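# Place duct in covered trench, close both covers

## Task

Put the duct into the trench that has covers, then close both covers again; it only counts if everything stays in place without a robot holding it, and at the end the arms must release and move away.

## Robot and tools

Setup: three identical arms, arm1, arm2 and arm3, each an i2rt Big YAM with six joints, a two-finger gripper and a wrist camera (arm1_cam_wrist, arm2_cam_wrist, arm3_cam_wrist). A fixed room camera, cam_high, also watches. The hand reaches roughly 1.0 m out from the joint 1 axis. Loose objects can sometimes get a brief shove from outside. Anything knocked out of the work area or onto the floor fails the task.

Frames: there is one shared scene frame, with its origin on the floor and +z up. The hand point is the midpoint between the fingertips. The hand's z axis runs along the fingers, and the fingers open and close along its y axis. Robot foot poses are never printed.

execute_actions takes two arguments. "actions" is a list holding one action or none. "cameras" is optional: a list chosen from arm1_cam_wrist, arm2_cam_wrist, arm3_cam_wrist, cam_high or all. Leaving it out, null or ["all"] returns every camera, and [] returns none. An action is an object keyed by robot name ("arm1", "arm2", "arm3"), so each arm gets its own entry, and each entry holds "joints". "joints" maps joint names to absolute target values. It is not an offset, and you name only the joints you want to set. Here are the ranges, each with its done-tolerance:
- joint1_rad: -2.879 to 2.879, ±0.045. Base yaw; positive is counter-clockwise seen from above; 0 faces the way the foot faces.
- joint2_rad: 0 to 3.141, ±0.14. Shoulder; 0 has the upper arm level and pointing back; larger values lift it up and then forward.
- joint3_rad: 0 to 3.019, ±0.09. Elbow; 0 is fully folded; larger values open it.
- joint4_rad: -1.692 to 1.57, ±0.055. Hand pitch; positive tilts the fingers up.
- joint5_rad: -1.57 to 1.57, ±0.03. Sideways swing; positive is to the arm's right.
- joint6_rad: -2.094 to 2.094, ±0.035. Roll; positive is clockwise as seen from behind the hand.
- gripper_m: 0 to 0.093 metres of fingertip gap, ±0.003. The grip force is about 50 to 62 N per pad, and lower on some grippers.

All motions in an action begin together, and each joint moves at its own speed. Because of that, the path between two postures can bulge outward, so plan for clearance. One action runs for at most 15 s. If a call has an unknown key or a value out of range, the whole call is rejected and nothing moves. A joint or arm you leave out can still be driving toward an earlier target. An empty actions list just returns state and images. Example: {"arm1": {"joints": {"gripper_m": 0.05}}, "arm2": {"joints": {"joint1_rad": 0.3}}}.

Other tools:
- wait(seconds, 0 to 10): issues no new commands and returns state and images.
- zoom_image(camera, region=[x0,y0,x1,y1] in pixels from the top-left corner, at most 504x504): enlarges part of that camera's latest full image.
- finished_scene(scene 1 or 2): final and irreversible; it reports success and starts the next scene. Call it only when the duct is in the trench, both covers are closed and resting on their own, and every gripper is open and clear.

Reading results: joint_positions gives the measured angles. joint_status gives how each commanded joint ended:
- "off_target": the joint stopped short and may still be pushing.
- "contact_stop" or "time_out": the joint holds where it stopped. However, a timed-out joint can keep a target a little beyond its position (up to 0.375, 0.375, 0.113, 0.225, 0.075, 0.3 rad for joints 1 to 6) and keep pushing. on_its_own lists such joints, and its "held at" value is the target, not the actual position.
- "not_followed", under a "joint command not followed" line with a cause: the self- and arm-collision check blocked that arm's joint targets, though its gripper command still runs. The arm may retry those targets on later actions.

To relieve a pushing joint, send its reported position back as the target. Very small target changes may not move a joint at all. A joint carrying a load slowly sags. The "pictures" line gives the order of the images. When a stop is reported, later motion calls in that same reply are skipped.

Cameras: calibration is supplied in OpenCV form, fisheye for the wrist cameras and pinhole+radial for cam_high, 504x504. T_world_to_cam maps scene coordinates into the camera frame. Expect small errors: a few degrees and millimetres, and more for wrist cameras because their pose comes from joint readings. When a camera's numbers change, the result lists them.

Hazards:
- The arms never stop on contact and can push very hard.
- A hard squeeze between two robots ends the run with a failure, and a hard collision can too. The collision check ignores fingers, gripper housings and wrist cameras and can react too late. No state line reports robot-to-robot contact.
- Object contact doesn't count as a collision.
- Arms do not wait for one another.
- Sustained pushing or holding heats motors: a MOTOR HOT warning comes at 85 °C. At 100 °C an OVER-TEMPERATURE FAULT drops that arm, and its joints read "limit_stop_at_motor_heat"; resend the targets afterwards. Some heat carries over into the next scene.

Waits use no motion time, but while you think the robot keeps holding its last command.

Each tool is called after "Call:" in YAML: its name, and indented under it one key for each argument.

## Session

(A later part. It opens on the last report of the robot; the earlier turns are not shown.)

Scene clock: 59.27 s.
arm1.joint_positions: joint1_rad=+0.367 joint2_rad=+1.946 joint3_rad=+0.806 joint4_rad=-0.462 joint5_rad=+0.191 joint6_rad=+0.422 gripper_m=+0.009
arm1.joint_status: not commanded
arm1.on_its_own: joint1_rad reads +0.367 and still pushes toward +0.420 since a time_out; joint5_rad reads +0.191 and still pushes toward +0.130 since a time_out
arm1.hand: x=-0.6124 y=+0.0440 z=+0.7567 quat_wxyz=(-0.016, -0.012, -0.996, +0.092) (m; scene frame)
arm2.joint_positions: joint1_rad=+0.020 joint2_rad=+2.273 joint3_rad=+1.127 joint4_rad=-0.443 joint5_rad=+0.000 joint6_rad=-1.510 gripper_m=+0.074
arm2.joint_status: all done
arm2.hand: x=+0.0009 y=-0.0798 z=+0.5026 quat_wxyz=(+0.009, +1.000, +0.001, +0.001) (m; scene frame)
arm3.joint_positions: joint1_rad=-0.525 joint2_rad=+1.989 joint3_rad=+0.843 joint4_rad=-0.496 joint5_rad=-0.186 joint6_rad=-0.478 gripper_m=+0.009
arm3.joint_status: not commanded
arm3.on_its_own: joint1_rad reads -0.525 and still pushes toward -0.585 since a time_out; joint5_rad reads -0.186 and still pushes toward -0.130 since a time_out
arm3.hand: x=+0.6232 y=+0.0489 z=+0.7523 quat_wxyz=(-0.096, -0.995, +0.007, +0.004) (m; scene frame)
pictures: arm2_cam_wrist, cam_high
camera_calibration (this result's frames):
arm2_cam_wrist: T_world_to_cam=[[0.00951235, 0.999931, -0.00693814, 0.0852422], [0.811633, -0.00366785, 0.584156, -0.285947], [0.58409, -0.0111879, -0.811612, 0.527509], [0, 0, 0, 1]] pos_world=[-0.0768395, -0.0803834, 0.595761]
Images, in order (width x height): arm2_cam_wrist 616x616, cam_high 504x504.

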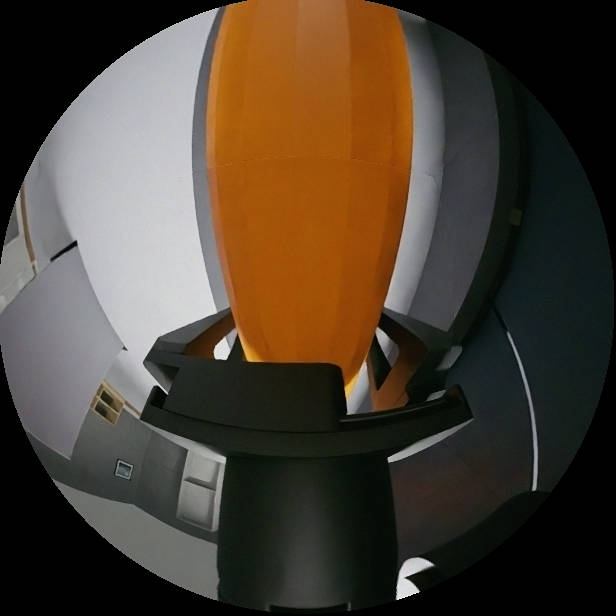

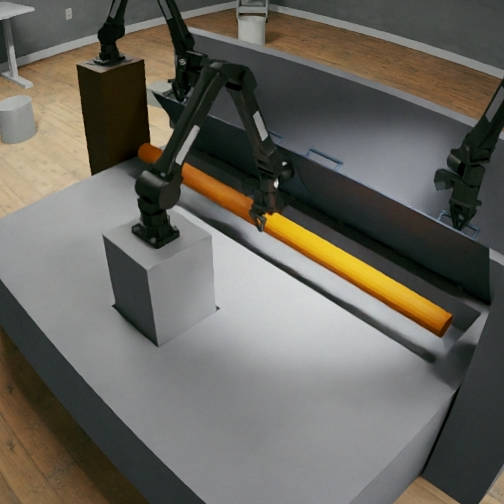

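Call:
execute_actions:
  actions:
    - {"arm2":{"joints":{"joint2_rad":2.37,"joint3_rad":1.205,"joint4_rad":-0.2}}}
  cameras: []

Call:
execute_actions:
  actions:
    - {"arm2":{"joints":{"joint2_rad":2.51,"joint3_rad":1.28,"joint4_rad":-0.145}}}

Scene clock: 61.17 s.
arm1.joint_positions: joint1_rad=+0.367 joint2_rad=+1.946 joint3_rad=+0.806 joint4_rad=-0.462 joint5_rad=+0.191 joint6_rad=+0.422 gripper_m=+0.009
arm1.joint_status: not commanded
arm1.on_its_own: joint1_rad reads +0.367 and still pushes toward +0.420 since a time_out; joint5_rad reads +0.191 and still pushes toward +0.130 since a time_out
arm1.hand: x=-0.6124 y=+0.0440 z=+0.7567 quat_wxyz=(-0.016, -0.012, -0.996, +0.092) (m; scene frame)
arm2.joint_positions: joint1_rad=+0.020 joint2_rad=+2.477 joint3_rad=+1.165 joint4_rad=-0.214 joint5_rad=+0.000 joint6_rad=-1.510 gripper_m=+0.074
arm2.joint_status: all done
arm2.hand: x=+0.0010 y=-0.0802 z=+0.4165 quat_wxyz=(-0.022, +1.000, +0.001, -0.001) (m; scene frame)
arm3.joint_positions: joint1_rad=-0.525 joint2_rad=+1.989 joint3_rad=+0.843 joint4_rad=-0.496 joint5_rad=-0.186 joint6_rad=-0.478 gripper_m=+0.009
arm3.joint_status: not commanded
arm3.on_its_own: joint1_rad reads -0.525 and still pushes toward -0.585 since a time_out; joint5_rad reads -0.186 and still pushes toward -0.130 since a time_out
arm3.hand: x=+0.6232 y=+0.0489 z=+0.7523 quat_wxyz=(-0.096, -0.995, +0.007, +0.004) (m; scene frame)
pictures: none
No camera images: the call's "cameras" was empty. Leave "cameras" out to get every camera's image.

Scene clock: 62.43 s.
arm1.joint_positions: joint1_rad=+0.367 joint2_rad=+1.946 joint3_rad=+0.806 joint4_rad=-0.462 joint5_rad=+0.191 joint6_rad=+0.422 gripper_m=+0.009
arm1.joint_status: not commanded
arm1.on_its_own: joint1_rad reads +0.367 and still pushes toward +0.420 since a time_out; joint5_rad reads +0.191 and still pushes toward +0.130 since a time_out
arm1.hand: x=-0.6124 y=+0.0440 z=+0.7567 quat_wxyz=(-0.016, -0.012, -0.996, +0.092) (m; scene frame)
arm2.joint_positions: joint1_rad=+0.020 joint2_rad=+2.604 joint3_rad=+1.258 joint4_rad=-0.152 joint5_rad=+0.001 joint6_rad=-1.513 gripper_m=+0.074
arm2.joint_status: all done
arm2.hand: x=+0.0002 y=-0.0662 z=+0.3692 quat_wxyz=(-0.036, +0.999, +0.002, -0.002) (m; scene frame)
arm3.joint_positions: joint1_rad=-0.525 joint2_rad=+1.989 joint3_rad=+0.843 joint4_rad=-0.496 joint5_rad=-0.186 joint6_rad=-0.478 gripper_m=+0.009
arm3.joint_status: not commanded
arm3.on_its_own: joint1_rad reads -0.525 and still pushes toward -0.585 since a time_out; joint5_rad reads -0.186 and still pushes toward -0.130 since a time_out
arm3.hand: x=+0.6232 y=+0.0489 z=+0.7523 quat_wxyz=(-0.096, -0.995, +0.007, +0.004) (m; scene frame)
pictures: arm1_cam_wrist, arm2_cam_wrist, arm3_cam_wrist, cam_high
camera_calibration (this result's frames):
arm1_cam_wrist: T_world_to_cam=[[-0.0237888, -0.982742, 0.183448, -0.109334], [-0.833317, 0.120865, 0.539421, -0.916321], [-0.552284, -0.140038, -0.82181, 0.413154], [0, 0, 0, 1]] pos_world=[-0.538008, 0.0611616, 0.853874]
arm2_cam_wrist: T_world_to_cam=[[0.00705262, 0.996476, 0.0835831, 0.0370386], [0.81454, -0.0542107, 0.577569, -0.208268], [0.580065, 0.0640084, -0.812052, 0.424921], [0, 0, 0, 1]] pos_world=[-0.0771003, -0.075397, 0.462251]
arm3_cam_wrist: T_world_to_cam=[[0.0148278, 0.98201, -0.188245, 0.0826107], [0.826681, 0.0938662, 0.554786, -0.924336], [0.562475, -0.163844, -0.810418, 0.391815], [0, 0, 0, 1]] pos_world=[0.54252, 0.069836, 0.845893]
Images, in order (width x height): arm1_cam_wrist 616x616, arm2_cam_wrist 616x616, arm3_cam_wrist 616x616, cam_high 504x504.

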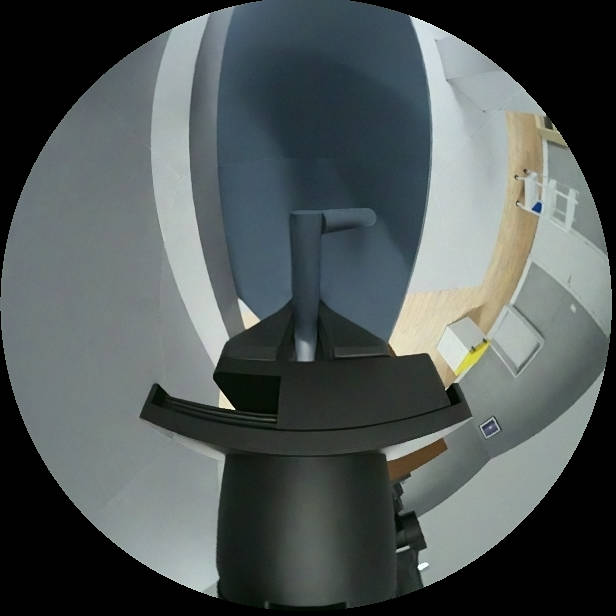

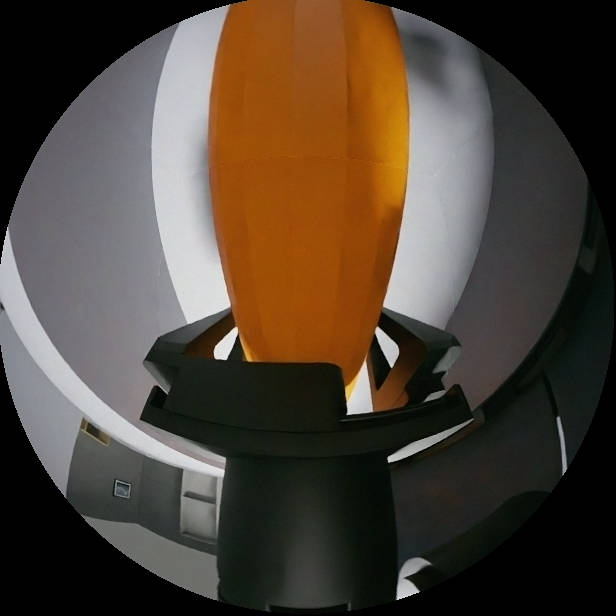

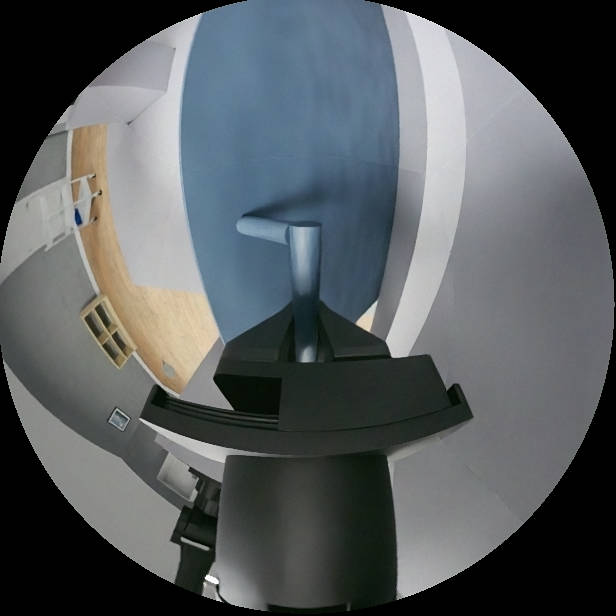

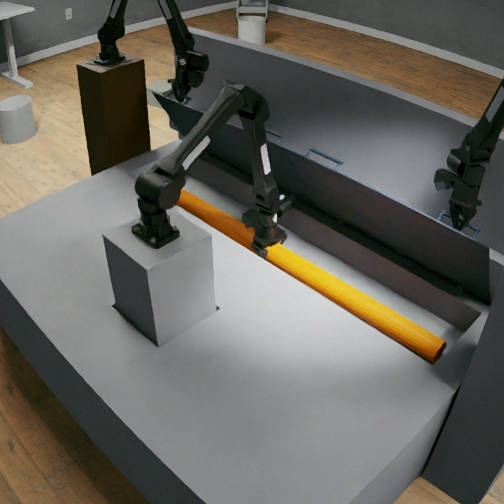

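Call:
execute_actions:
  actions:
    - {"arm2":{"joints":{"joint2_rad":2.6,"joint3_rad":1.31,"joint4_rad":-0.12}}}
  cameras: []

Scene clock: 63.33 s.
arm1.joint_positions: joint1_rad=+0.367 joint2_rad=+1.946 joint3_rad=+0.806 joint4_rad=-0.462 joint5_rad=+0.191 joint6_rad=+0.422 gripper_m=+0.009
arm1.joint_status: not commanded
arm1.on_its_own: joint1_rad reads +0.367 and still pushes toward +0.420 since a time_out; joint5_rad reads +0.191 and still pushes toward +0.130 since a time_out
arm1.hand: x=-0.6124 y=+0.0440 z=+0.7567 quat_wxyz=(-0.016, -0.012, -0.996, +0.092) (m; scene frame)
arm2.joint_positions: joint1_rad=+0.020 joint2_rad=+2.629 joint3_rad=+1.272 joint4_rad=-0.136 joint5_rad=+0.001 joint6_rad=-1.509 gripper_m=+0.074
arm2.joint_status: all done
arm2.hand: x=+0.0001 y=-0.0660 z=+0.3592 quat_wxyz=(-0.038, +0.999, +0.001, -0.002) (m; scene frame)
arm3.joint_positions: joint1_rad=-0.525 joint2_rad=+1.989 joint3_rad=+0.843 joint4_rad=-0.496 joint5_rad=-0.186 joint6_rad=-0.478 gripper_m=+0.009
arm3.joint_status: not commanded
arm3.on_its_own: joint1_rad reads -0.525 and still pushes toward -0.585 since a time_out; joint5_rad reads -0.186 and still pushes toward -0.130 since a time_out
arm3.hand: x=+0.6232 y=+0.0489 z=+0.7523 quat_wxyz=(-0.096, -0.995, +0.007, +0.004) (m; scene frame)
pictures: none
No camera images: the call's "cameras" was empty. Leave "cameras" out to get every camera's image.

Call:
execute_actions:
  actions:
    - {"arm2":{"joints":{"joint2_rad":2.62,"joint3_rad":1.275,"joint4_rad":-0.136,"gripper_m":0.093}}}
  cameras: []

Call:
execute_actions:
  actions:
    - {"arm2":{"joints":{"joint2_rad":2.44,"joint3_rad":1.17,"joint4_rad":-0.21}}}
  cameras: []

Call:
execute_actions:
  actions:
    - {"arm2":{"joints":{"joint2_rad":2.2,"joint3_rad":1.03,"joint4_rad":-0.33}}}
  cameras: []

Call:
execute_actions:
  actions:
    - {"arm2":{"joints":{"joint2_rad":1.6,"joint3_rad":0.45,"joint4_rad":-0.45}}}
  cameras: ["cam_high"]

Scene clock: 74.57 s.
arm1.joint_positions: joint1_rad=+0.367 joint2_rad=+1.946 joint3_rad=+0.806 joint4_rad=-0.462 joint5_rad=+0.191 joint6_rad=+0.422 gripper_m=+0.009
arm1.joint_status: not commanded
arm1.on_its_own: joint1_rad reads +0.367 and still pushes toward +0.420 since a time_out; joint5_rad reads +0.191 and still pushes toward +0.130 since a time_out
arm1.hand: x=-0.6124 y=+0.0440 z=+0.7567 quat_wxyz=(-0.016, -0.012, -0.996, +0.092) (m; scene frame)
arm2.joint_positions: joint1_rad=+0.020 joint2_rad=+2.629 joint3_rad=+1.272 joint4_rad=-0.136 joint5_rad=+0.001 joint6_rad=-1.509 gripper_m=+0.093
arm2.joint_status: all done
arm2.hand: x=+0.0001 y=-0.0660 z=+0.3592 quat_wxyz=(-0.038, +0.999, +0.001, -0.002) (m; scene frame)
arm3.joint_positions: joint1_rad=-0.525 joint2_rad=+1.989 joint3_rad=+0.843 joint4_rad=-0.496 joint5_rad=-0.186 joint6_rad=-0.478 gripper_m=+0.009
arm3.joint_status: not commanded
arm3.on_its_own: joint1_rad reads -0.525 and still pushes toward -0.585 since a time_out; joint5_rad reads -0.186 and still pushes toward -0.130 since a time_out
arm3.hand: x=+0.6232 y=+0.0489 z=+0.7523 quat_wxyz=(-0.096, -0.995, +0.007, +0.004) (m; scene frame)
pictures: none
No camera images: the call's "cameras" was empty. Leave "cameras" out to get every camera's image.

Scene clock: 75.57 s.
arm1.joint_positions: joint1_rad=+0.367 joint2_rad=+1.946 joint3_rad=+0.806 joint4_rad=-0.462 joint5_rad=+0.191 joint6_rad=+0.422 gripper_m=+0.009
arm1.joint_status: not commanded
arm1.on_its_own: joint1_rad reads +0.367 and still pushes toward +0.420 since a time_out; joint5_rad reads +0.191 and still pushes toward +0.130 since a time_out
arm1.hand: x=-0.6124 y=+0.0440 z=+0.7567 quat_wxyz=(-0.016, -0.012, -0.996, +0.092) (m; scene frame)
arm2.joint_positions: joint1_rad=+0.020 joint2_rad=+2.439 joint3_rad=+1.167 joint4_rad=-0.212 joint5_rad=+0.001 joint6_rad=-1.510 gripper_m=+0.093
arm2.joint_status: all done
arm2.hand: x=-0.0001 y=-0.0625 z=+0.4343 quat_wxyz=(-0.043, +0.999, +0.001, -0.002) (m; scene frame)
arm3.joint_positions: joint1_rad=-0.525 joint2_rad=+1.989 joint3_rad=+0.843 joint4_rad=-0.496 joint5_rad=-0.186 joint6_rad=-0.478 gripper_m=+0.009
arm3.joint_status: not commanded
arm3.on_its_own: joint1_rad reads -0.525 and still pushes toward -0.585 since a time_out; joint5_rad reads -0.186 and still pushes toward -0.130 since a time_out
arm3.hand: x=+0.6232 y=+0.0489 z=+0.7523 quat_wxyz=(-0.096, -0.995, +0.007, +0.004) (m; scene frame)
pictures: none
No camera images: the call's "cameras" was empty. Leave "cameras" out to get every camera's image.

Scene clock: 76.77 s.
arm1.joint_positions: joint1_rad=+0.367 joint2_rad=+1.946 joint3_rad=+0.806 joint4_rad=-0.462 joint5_rad=+0.191 joint6_rad=+0.422 gripper_m=+0.009
arm1.joint_status: not commanded
arm1.on_its_own: joint1_rad reads +0.367 and still pushes toward +0.420 since a time_out; joint5_rad reads +0.191 and still pushes toward +0.130 since a time_out
arm1.hand: x=-0.6124 y=+0.0440 z=+0.7567 quat_wxyz=(-0.016, -0.012, -0.996, +0.092) (m; scene frame)
arm2.joint_positions: joint1_rad=+0.020 joint2_rad=+2.194 joint3_rad=+1.024 joint4_rad=-0.327 joint5_rad=+0.001 joint6_rad=-1.510 gripper_m=+0.093
arm2.joint_status: all done
arm2.hand: x=+0.0014 y=-0.0859 z=+0.5222 quat_wxyz=(-0.037, +0.999, +0.001, -0.002) (m; scene frame)
arm3.joint_positions: joint1_rad=-0.525 joint2_rad=+1.989 joint3_rad=+0.843 joint4_rad=-0.496 joint5_rad=-0.186 joint6_rad=-0.478 gripper_m=+0.009
arm3.joint_status: not commanded
arm3.on_its_own: joint1_rad reads -0.525 and still pushes toward -0.585 since a time_out; joint5_rad reads -0.186 and still pushes toward -0.130 since a time_out
arm3.hand: x=+0.6232 y=+0.0489 z=+0.7523 quat_wxyz=(-0.096, -0.995, +0.007, +0.004) (m; scene frame)
pictures: none
No camera images: the call's "cameras" was empty. Leave "cameras" out to get every camera's image.

Scene clock: 78.00 s.
arm1.joint_positions: joint1_rad=+0.367 joint2_rad=+1.946 joint3_rad=+0.806 joint4_rad=-0.462 joint5_rad=+0.191 joint6_rad=+0.422 gripper_m=+0.009
arm1.joint_status: not commanded
arm1.on_its_own: joint1_rad reads +0.367 and still pushes toward +0.420 since a time_out; joint5_rad reads +0.191 and still pushes toward +0.130 since a time_out
arm1.hand: x=-0.6124 y=+0.0440 z=+0.7567 quat_wxyz=(-0.016, -0.012, -0.996, +0.092) (m; scene frame)
arm2.joint_positions: joint1_rad=+0.020 joint2_rad=+1.607 joint3_rad=+0.453 joint4_rad=-0.445 joint5_rad=+0.001 joint6_rad=-1.510 gripper_m=+0.093
arm2.joint_status: all done
arm2.hand: x=+0.0148 y=-0.2996 z=+0.6323 quat_wxyz=(+0.014, +1.000, +0.001, +0.001) (m; scene frame)
arm3.joint_positions: joint1_rad=-0.525 joint2_rad=+1.989 joint3_rad=+0.843 joint4_rad=-0.496 joint5_rad=-0.186 joint6_rad=-0.478 gripper_m=+0.009
arm3.joint_status: not commanded
arm3.on_its_own: joint1_rad reads -0.525 and still pushes toward -0.585 since a time_out; joint5_rad reads -0.186 and still pushes toward -0.130 since a time_out
arm3.hand: x=+0.6232 y=+0.0489 z=+0.7523 quat_wxyz=(-0.096, -0.995, +0.007, +0.004) (m; scene frame)
pictures: cam_high
Images, in order (width x height): cam_high 504x504.

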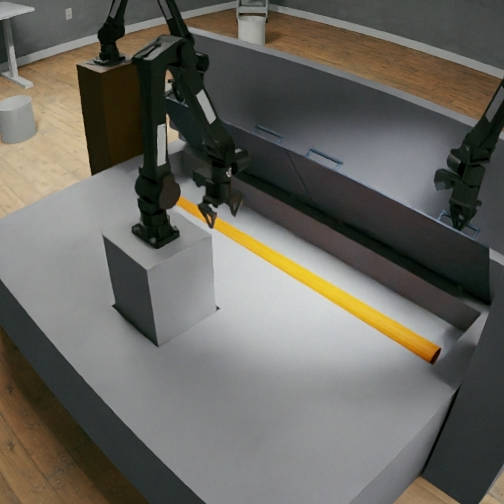

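Call:
execute_actions:
  actions:
    - {"arm2":{"joints":{"joint2_rad":0.9,"joint3_rad":0.6,"joint4_rad":-1.2}},"arm1":{"joints":{"joint1_rad":0.19,"joint2_rad":1.99,"joint3_rad":0.77,"joint4_rad":-0.33,"joint5_rad":0.07,"joint6_rad":0.21}},"arm3":{"joints":{"joint1_rad":-0.37,"joint2_rad":2.01,"joint3_rad":0.8,"joint4_rad":-0.35,"joint5_rad":-0.07,"joint6_rad":-0.285}}}
  cameras: []

Call:
execute_actions:
  actions:
    - {"arm1":{"joints":{"joint1_rad":-0.04,"joint2_rad":2.14,"joint3_rad":0.775,"joint4_rad":-0.18,"joint5_rad":0.03,"joint6_rad":-0.005}},"arm3":{"joints":{"joint1_rad":-0.15,"joint2_rad":2.15,"joint3_rad":0.78,"joint4_rad":-0.17,"joint5_rad":-0.03,"joint6_rad":-0.08}}}
  cameras: []

Call:
execute_actions:
  actions:
    - {"arm1":{"joints":{"joint1_rad":-0.235,"joint2_rad":2.44,"joint3_rad":0.93,"joint4_rad":-0.02,"joint5_rad":0.01,"joint6_rad":-0.19}},"arm3":{"joints":{"joint1_rad":0.05,"joint2_rad":2.45,"joint3_rad":0.91,"joint4_rad":0.0,"joint5_rad":-0.01,"joint6_rad":0.105}}}
  cameras: []

Call:
execute_actions:
  actions:
    - {"arm1":{"joints":{"joint1_rad":-0.295,"joint2_rad":2.62,"joint3_rad":1.07,"joint4_rad":0.02,"joint5_rad":0,"joint6_rad":-0.25}},"arm3":{"joints":{"joint1_rad":0.12,"joint2_rad":2.635,"joint3_rad":1.05,"joint4_rad":0.055,"joint5_rad":0,"joint6_rad":0.175}}}
  cameras: ["cam_high"]

Scene clock: 80.93 s.
arm1.joint_positions: joint1_rad=+0.155 joint2_rad=+2.027 joint3_rad=+0.762 joint4_rad=-0.316 joint5_rad=+0.104 joint6_rad=+0.213 gripper_m=+0.009
arm1.joint_status: joint5_rad time_out (moved -0.087 of -0.121); the others done
arm1.on_its_own: joint5_rad reads +0.104 and still pushes toward +0.070 since a time_out
arm1.hand: x=-0.6134 y=-0.0219 z=+0.7196 quat_wxyz=(+0.003, -0.015, -0.999, +0.050) (m; scene frame)
arm2.joint_positions: joint1_rad=+0.020 joint2_rad=+0.899 joint3_rad=+0.575 joint4_rad=-1.192 joint5_rad=+0.001 joint6_rad=-1.510 gripper_m=+0.093
arm2.joint_status: all done
arm2.hand: x=+0.0171 y=-0.3354 z=+0.8231 quat_wxyz=(-0.028, +1.000, +0.001, -0.001) (m; scene frame)
arm3.joint_positions: joint1_rad=-0.328 joint2_rad=+2.059 joint3_rad=+0.782 joint4_rad=-0.341 joint5_rad=-0.106 joint6_rad=-0.282 gripper_m=+0.009
arm3.joint_status: joint5_rad time_out (moved +0.081 of +0.116); the others done
arm3.on_its_own: joint5_rad reads -0.106 and still pushes toward -0.070 since a time_out
arm3.hand: x=+0.6243 y=-0.0142 z=+0.7163 quat_wxyz=(-0.055, -0.998, +0.005, -0.016) (m; scene frame)
pictures: none
No camera images: the call's "cameras" was empty. Leave "cameras" out to get every camera's image.

not run: a stop came earlier in this reply.

not run: a stop came earlier in this reply.

not run: a stop came earlier in this reply.

Call:
execute_actions:
  actions:
    - {"arm1":{"joints":{"joint1_rad":-0.04,"joint2_rad":2.14,"joint3_rad":0.775,"joint4_rad":-0.18,"joint6_rad":-0.005}},"arm3":{"joints":{"joint1_rad":-0.15,"joint2_rad":2.15,"joint3_rad":0.78,"joint4_rad":-0.17,"joint6_rad":-0.08}}}
  cameras: []

Call:
execute_actions:
  actions:
    - {"arm1":{"joints":{"joint1_rad":-0.22,"joint2_rad":2.44,"joint3_rad":0.93,"joint4_rad":-0.02,"joint6_rad":-0.18}},"arm3":{"joints":{"joint1_rad":0.035,"joint2_rad":2.45,"joint3_rad":0.91,"joint4_rad":0.0,"joint6_rad":0.095}}}
  cameras: []

Call:
execute_actions:
  actions:
    - {"arm1":{"joints":{"joint1_rad":-0.27,"joint2_rad":2.62,"joint3_rad":1.07,"joint4_rad":0.02,"joint6_rad":-0.23}},"arm3":{"joints":{"joint1_rad":0.095,"joint2_rad":2.635,"joint3_rad":1.05,"joint4_rad":0.055,"joint6_rad":0.155}}}
  cameras: ["cam_high"]

Scene clock: 82.33 s.
arm1.joint_positions: joint1_rad=-0.051 joint2_rad=+2.203 joint3_rad=+0.789 joint4_rad=-0.161 joint5_rad=+0.059 joint6_rad=+0.005 gripper_m=+0.009
arm1.joint_status: all done
arm1.on_its_own: joint5_rad moved -0.045 to your old target +0.070
arm1.hand: x=-0.6153 y=-0.0883 z=+0.6610 quat_wxyz=(+0.010, -0.014, -0.999, +0.027) (m; scene frame)
arm2.joint_positions: joint1_rad=+0.020 joint2_rad=+0.899 joint3_rad=+0.575 joint4_rad=-1.192 joint5_rad=+0.001 joint6_rad=-1.510 gripper_m=+0.093
arm2.joint_status: not commanded
arm2.hand: x=+0.0171 y=-0.3354 z=+0.8231 quat_wxyz=(-0.028, +1.000, +0.001, -0.001) (m; scene frame)
arm3.joint_positions: joint1_rad=-0.131 joint2_rad=+2.220 joint3_rad=+0.783 joint4_rad=-0.156 joint5_rad=-0.064 joint6_rad=-0.081 gripper_m=+0.009
arm3.joint_status: all done
arm3.on_its_own: joint5_rad moved +0.042 to your old target -0.070
arm3.hand: x=+0.6243 y=-0.0774 z=+0.6600 quat_wxyz=(-0.030, -0.999, +0.006, -0.017) (m; scene frame)
pictures: none
No camera images: the call's "cameras" was empty. Leave "cameras" out to get every camera's image.

Scene clock: 83.47 s.
arm1.joint_positions: joint1_rad=-0.229 joint2_rad=+2.513 joint3_rad=+0.950 joint4_rad=-0.014 joint5_rad=+0.053 joint6_rad=-0.174 gripper_m=+0.009
arm1.joint_status: all done
arm1.hand: x=-0.6153 y=-0.1523 z=+0.5583 quat_wxyz=(+0.016, -0.014, -1.000, +0.023) (m; scene frame)
arm2.joint_positions: joint1_rad=+0.020 joint2_rad=+0.899 joint3_rad=+0.575 joint4_rad=-1.192 joint5_rad=+0.001 joint6_rad=-1.510 gripper_m=+0.093
arm2.joint_status: not commanded
arm2.hand: x=+0.0171 y=-0.3354 z=+0.8231 quat_wxyz=(-0.028, +1.000, +0.001, -0.001) (m; scene frame)
arm3.joint_positions: joint1_rad=+0.051 joint2_rad=+2.526 joint3_rad=+0.929 joint4_rad=+0.007 joint5_rad=-0.053 joint6_rad=+0.101 gripper_m=+0.009
arm3.joint_status: all done
arm3.hand: x=+0.6223 y=-0.1390 z=+0.5587 quat_wxyz=(-0.022, -1.000, +0.005, -0.020) (m; scene frame)
pictures: none
No camera images: the call's "cameras" was empty. Leave "cameras" out to get every camera's image.

Scene clock: 84.47 s.
arm1.joint_positions: joint1_rad=-0.276 joint2_rad=+2.694 joint3_rad=+1.088 joint4_rad=+0.021 joint5_rad=+0.056 joint6_rad=-0.220 gripper_m=+0.009
arm1.joint_status: all done
arm1.hand: x=-0.6147 y=-0.1707 z=+0.4936 quat_wxyz=(+0.021, -0.014, -0.999, +0.024) (m; scene frame)
arm2.joint_positions: joint1_rad=+0.020 joint2_rad=+0.899 joint3_rad=+0.575 joint4_rad=-1.192 joint5_rad=+0.001 joint6_rad=-1.510 gripper_m=+0.093
arm2.joint_status: not commanded
arm2.hand: x=+0.0171 y=-0.3354 z=+0.8231 quat_wxyz=(-0.028, +1.000, +0.001, -0.001) (m; scene frame)
arm3.joint_positions: joint1_rad=+0.103 joint2_rad=+2.713 joint3_rad=+1.067 joint4_rad=+0.054 joint5_rad=-0.051 joint6_rad=+0.154 gripper_m=+0.009
arm3.joint_status: all done
arm3.hand: x=+0.6209 y=-0.1576 z=+0.4921 quat_wxyz=(-0.021, -1.000, +0.006, -0.022) (m; scene frame)
pictures: cam_high
Images, in order (width x height): cam_high 504x504.

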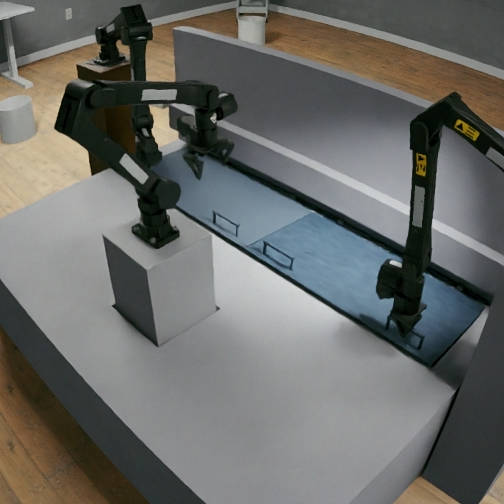

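Call:
execute_actions:
  actions:
    - {"arm1":{"joints":{"joint2_rad":2.74,"joint3_rad":1.125,"joint4_rad":0.045}},"arm3":{"joints":{"joint2_rad":2.755,"joint3_rad":1.1,"joint4_rad":0.08}}}
  cameras: []

Call:
execute_actions:
  actions:
    - {"arm1":{"joints":{"gripper_m":0.05}},"arm3":{"joints":{"gripper_m":0.05}}}
  cameras: []

Call:
execute_actions:
  actions:
    - {"arm1":{"joints":{"joint2_rad":2.2,"joint3_rad":0.9,"joint4_rad":-0.2}},"arm3":{"joints":{"joint2_rad":2.2,"joint3_rad":0.9,"joint4_rad":-0.2}}}
  cameras: ["cam_high"]

Scene clock: 85.60 s.
arm1.joint_positions: joint1_rad=-0.278 joint2_rad=+2.740 joint3_rad=+1.122 joint4_rad=+0.032 joint5_rad=+0.065 joint6_rad=-0.222 gripper_m=+0.009
arm1.joint_status: all done
arm1.hand: x=-0.6158 y=-0.1730 z=+0.4767 quat_wxyz=(+0.023, -0.015, -0.999, +0.028) (m; scene frame)
arm2.joint_positions: joint1_rad=+0.020 joint2_rad=+0.899 joint3_rad=+0.575 joint4_rad=-1.192 joint5_rad=+0.001 joint6_rad=-1.510 gripper_m=+0.093
arm2.joint_status: not commanded
arm2.hand: x=+0.0171 y=-0.3354 z=+0.8231 quat_wxyz=(-0.028, +1.000, +0.001, -0.001) (m; scene frame)
arm3.joint_positions: joint1_rad=+0.106 joint2_rad=+2.756 joint3_rad=+1.099 joint4_rad=+0.066 joint5_rad=-0.061 joint6_rad=+0.156 gripper_m=+0.009
arm3.joint_status: all done
arm3.hand: x=+0.6217 y=-0.1600 z=+0.4762 quat_wxyz=(-0.026, -0.999, +0.006, -0.022) (m; scene frame)
pictures: none
No camera images: the call's "cameras" was empty. Leave "cameras" out to get every camera's image.

Scene clock: 86.20 s.
arm1.joint_positions: joint1_rad=-0.278 joint2_rad=+2.740 joint3_rad=+1.123 joint4_rad=+0.033 joint5_rad=+0.067 joint6_rad=-0.222 gripper_m=+0.050
arm1.joint_status: all done
arm1.hand: x=-0.6151 y=-0.1737 z=+0.4767 quat_wxyz=(+0.022, -0.015, -0.999, +0.029) (m; scene frame)
arm2.joint_positions: joint1_rad=+0.020 joint2_rad=+0.899 joint3_rad=+0.575 joint4_rad=-1.192 joint5_rad=+0.001 joint6_rad=-1.510 gripper_m=+0.093
arm2.joint_status: not commanded
arm2.hand: x=+0.0171 y=-0.3354 z=+0.8231 quat_wxyz=(-0.028, +1.000, +0.001, -0.001) (m; scene frame)
arm3.joint_positions: joint1_rad=+0.104 joint2_rad=+2.756 joint3_rad=+1.099 joint4_rad=+0.066 joint5_rad=-0.065 joint6_rad=+0.156 gripper_m=+0.050
arm3.joint_status: all done
arm3.hand: x=+0.6216 y=-0.1600 z=+0.4763 quat_wxyz=(-0.028, -0.999, +0.007, -0.023) (m; scene frame)
pictures: none
No camera images: the call's "cameras" was empty. Leave "cameras" out to get every camera's image.

Scene clock: 87.60 s.
arm1.joint_positions: joint1_rad=-0.278 joint2_rad=+2.191 joint3_rad=+0.902 joint4_rad=-0.191 joint5_rad=+0.067 joint6_rad=-0.222 gripper_m=+0.050
arm1.joint_status: all done
arm1.hand: x=-0.5642 y=-0.1868 z=+0.6746 quat_wxyz=(-0.028, -0.016, -0.999, +0.041) (m; scene frame)
arm2.joint_positions: joint1_rad=+0.020 joint2_rad=+0.899 joint3_rad=+0.575 joint4_rad=-1.192 joint5_rad=+0.001 joint6_rad=-1.510 gripper_m=+0.093
arm2.joint_status: not commanded
arm2.hand: x=+0.0171 y=-0.3354 z=+0.8231 quat_wxyz=(-0.028, +1.000, +0.001, -0.001) (m; scene frame)
arm3.joint_positions: joint1_rad=+0.104 joint2_rad=+2.184 joint3_rad=+0.900 joint4_rad=-0.187 joint5_rad=-0.065 joint6_rad=+0.156 gripper_m=+0.050
arm3.joint_status: all done
arm3.hand: x=+0.5515 y=-0.1709 z=+0.6818 quat_wxyz=(-0.037, -0.999, +0.005, +0.037) (m; scene frame)
pictures: cam_high
Images, in order (width x height): cam_high 504x504.

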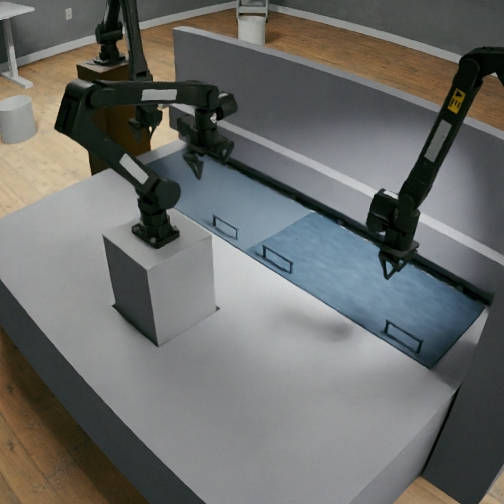

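Call:
finished_scene:
  scene: 1

The scene is finished: the task was done.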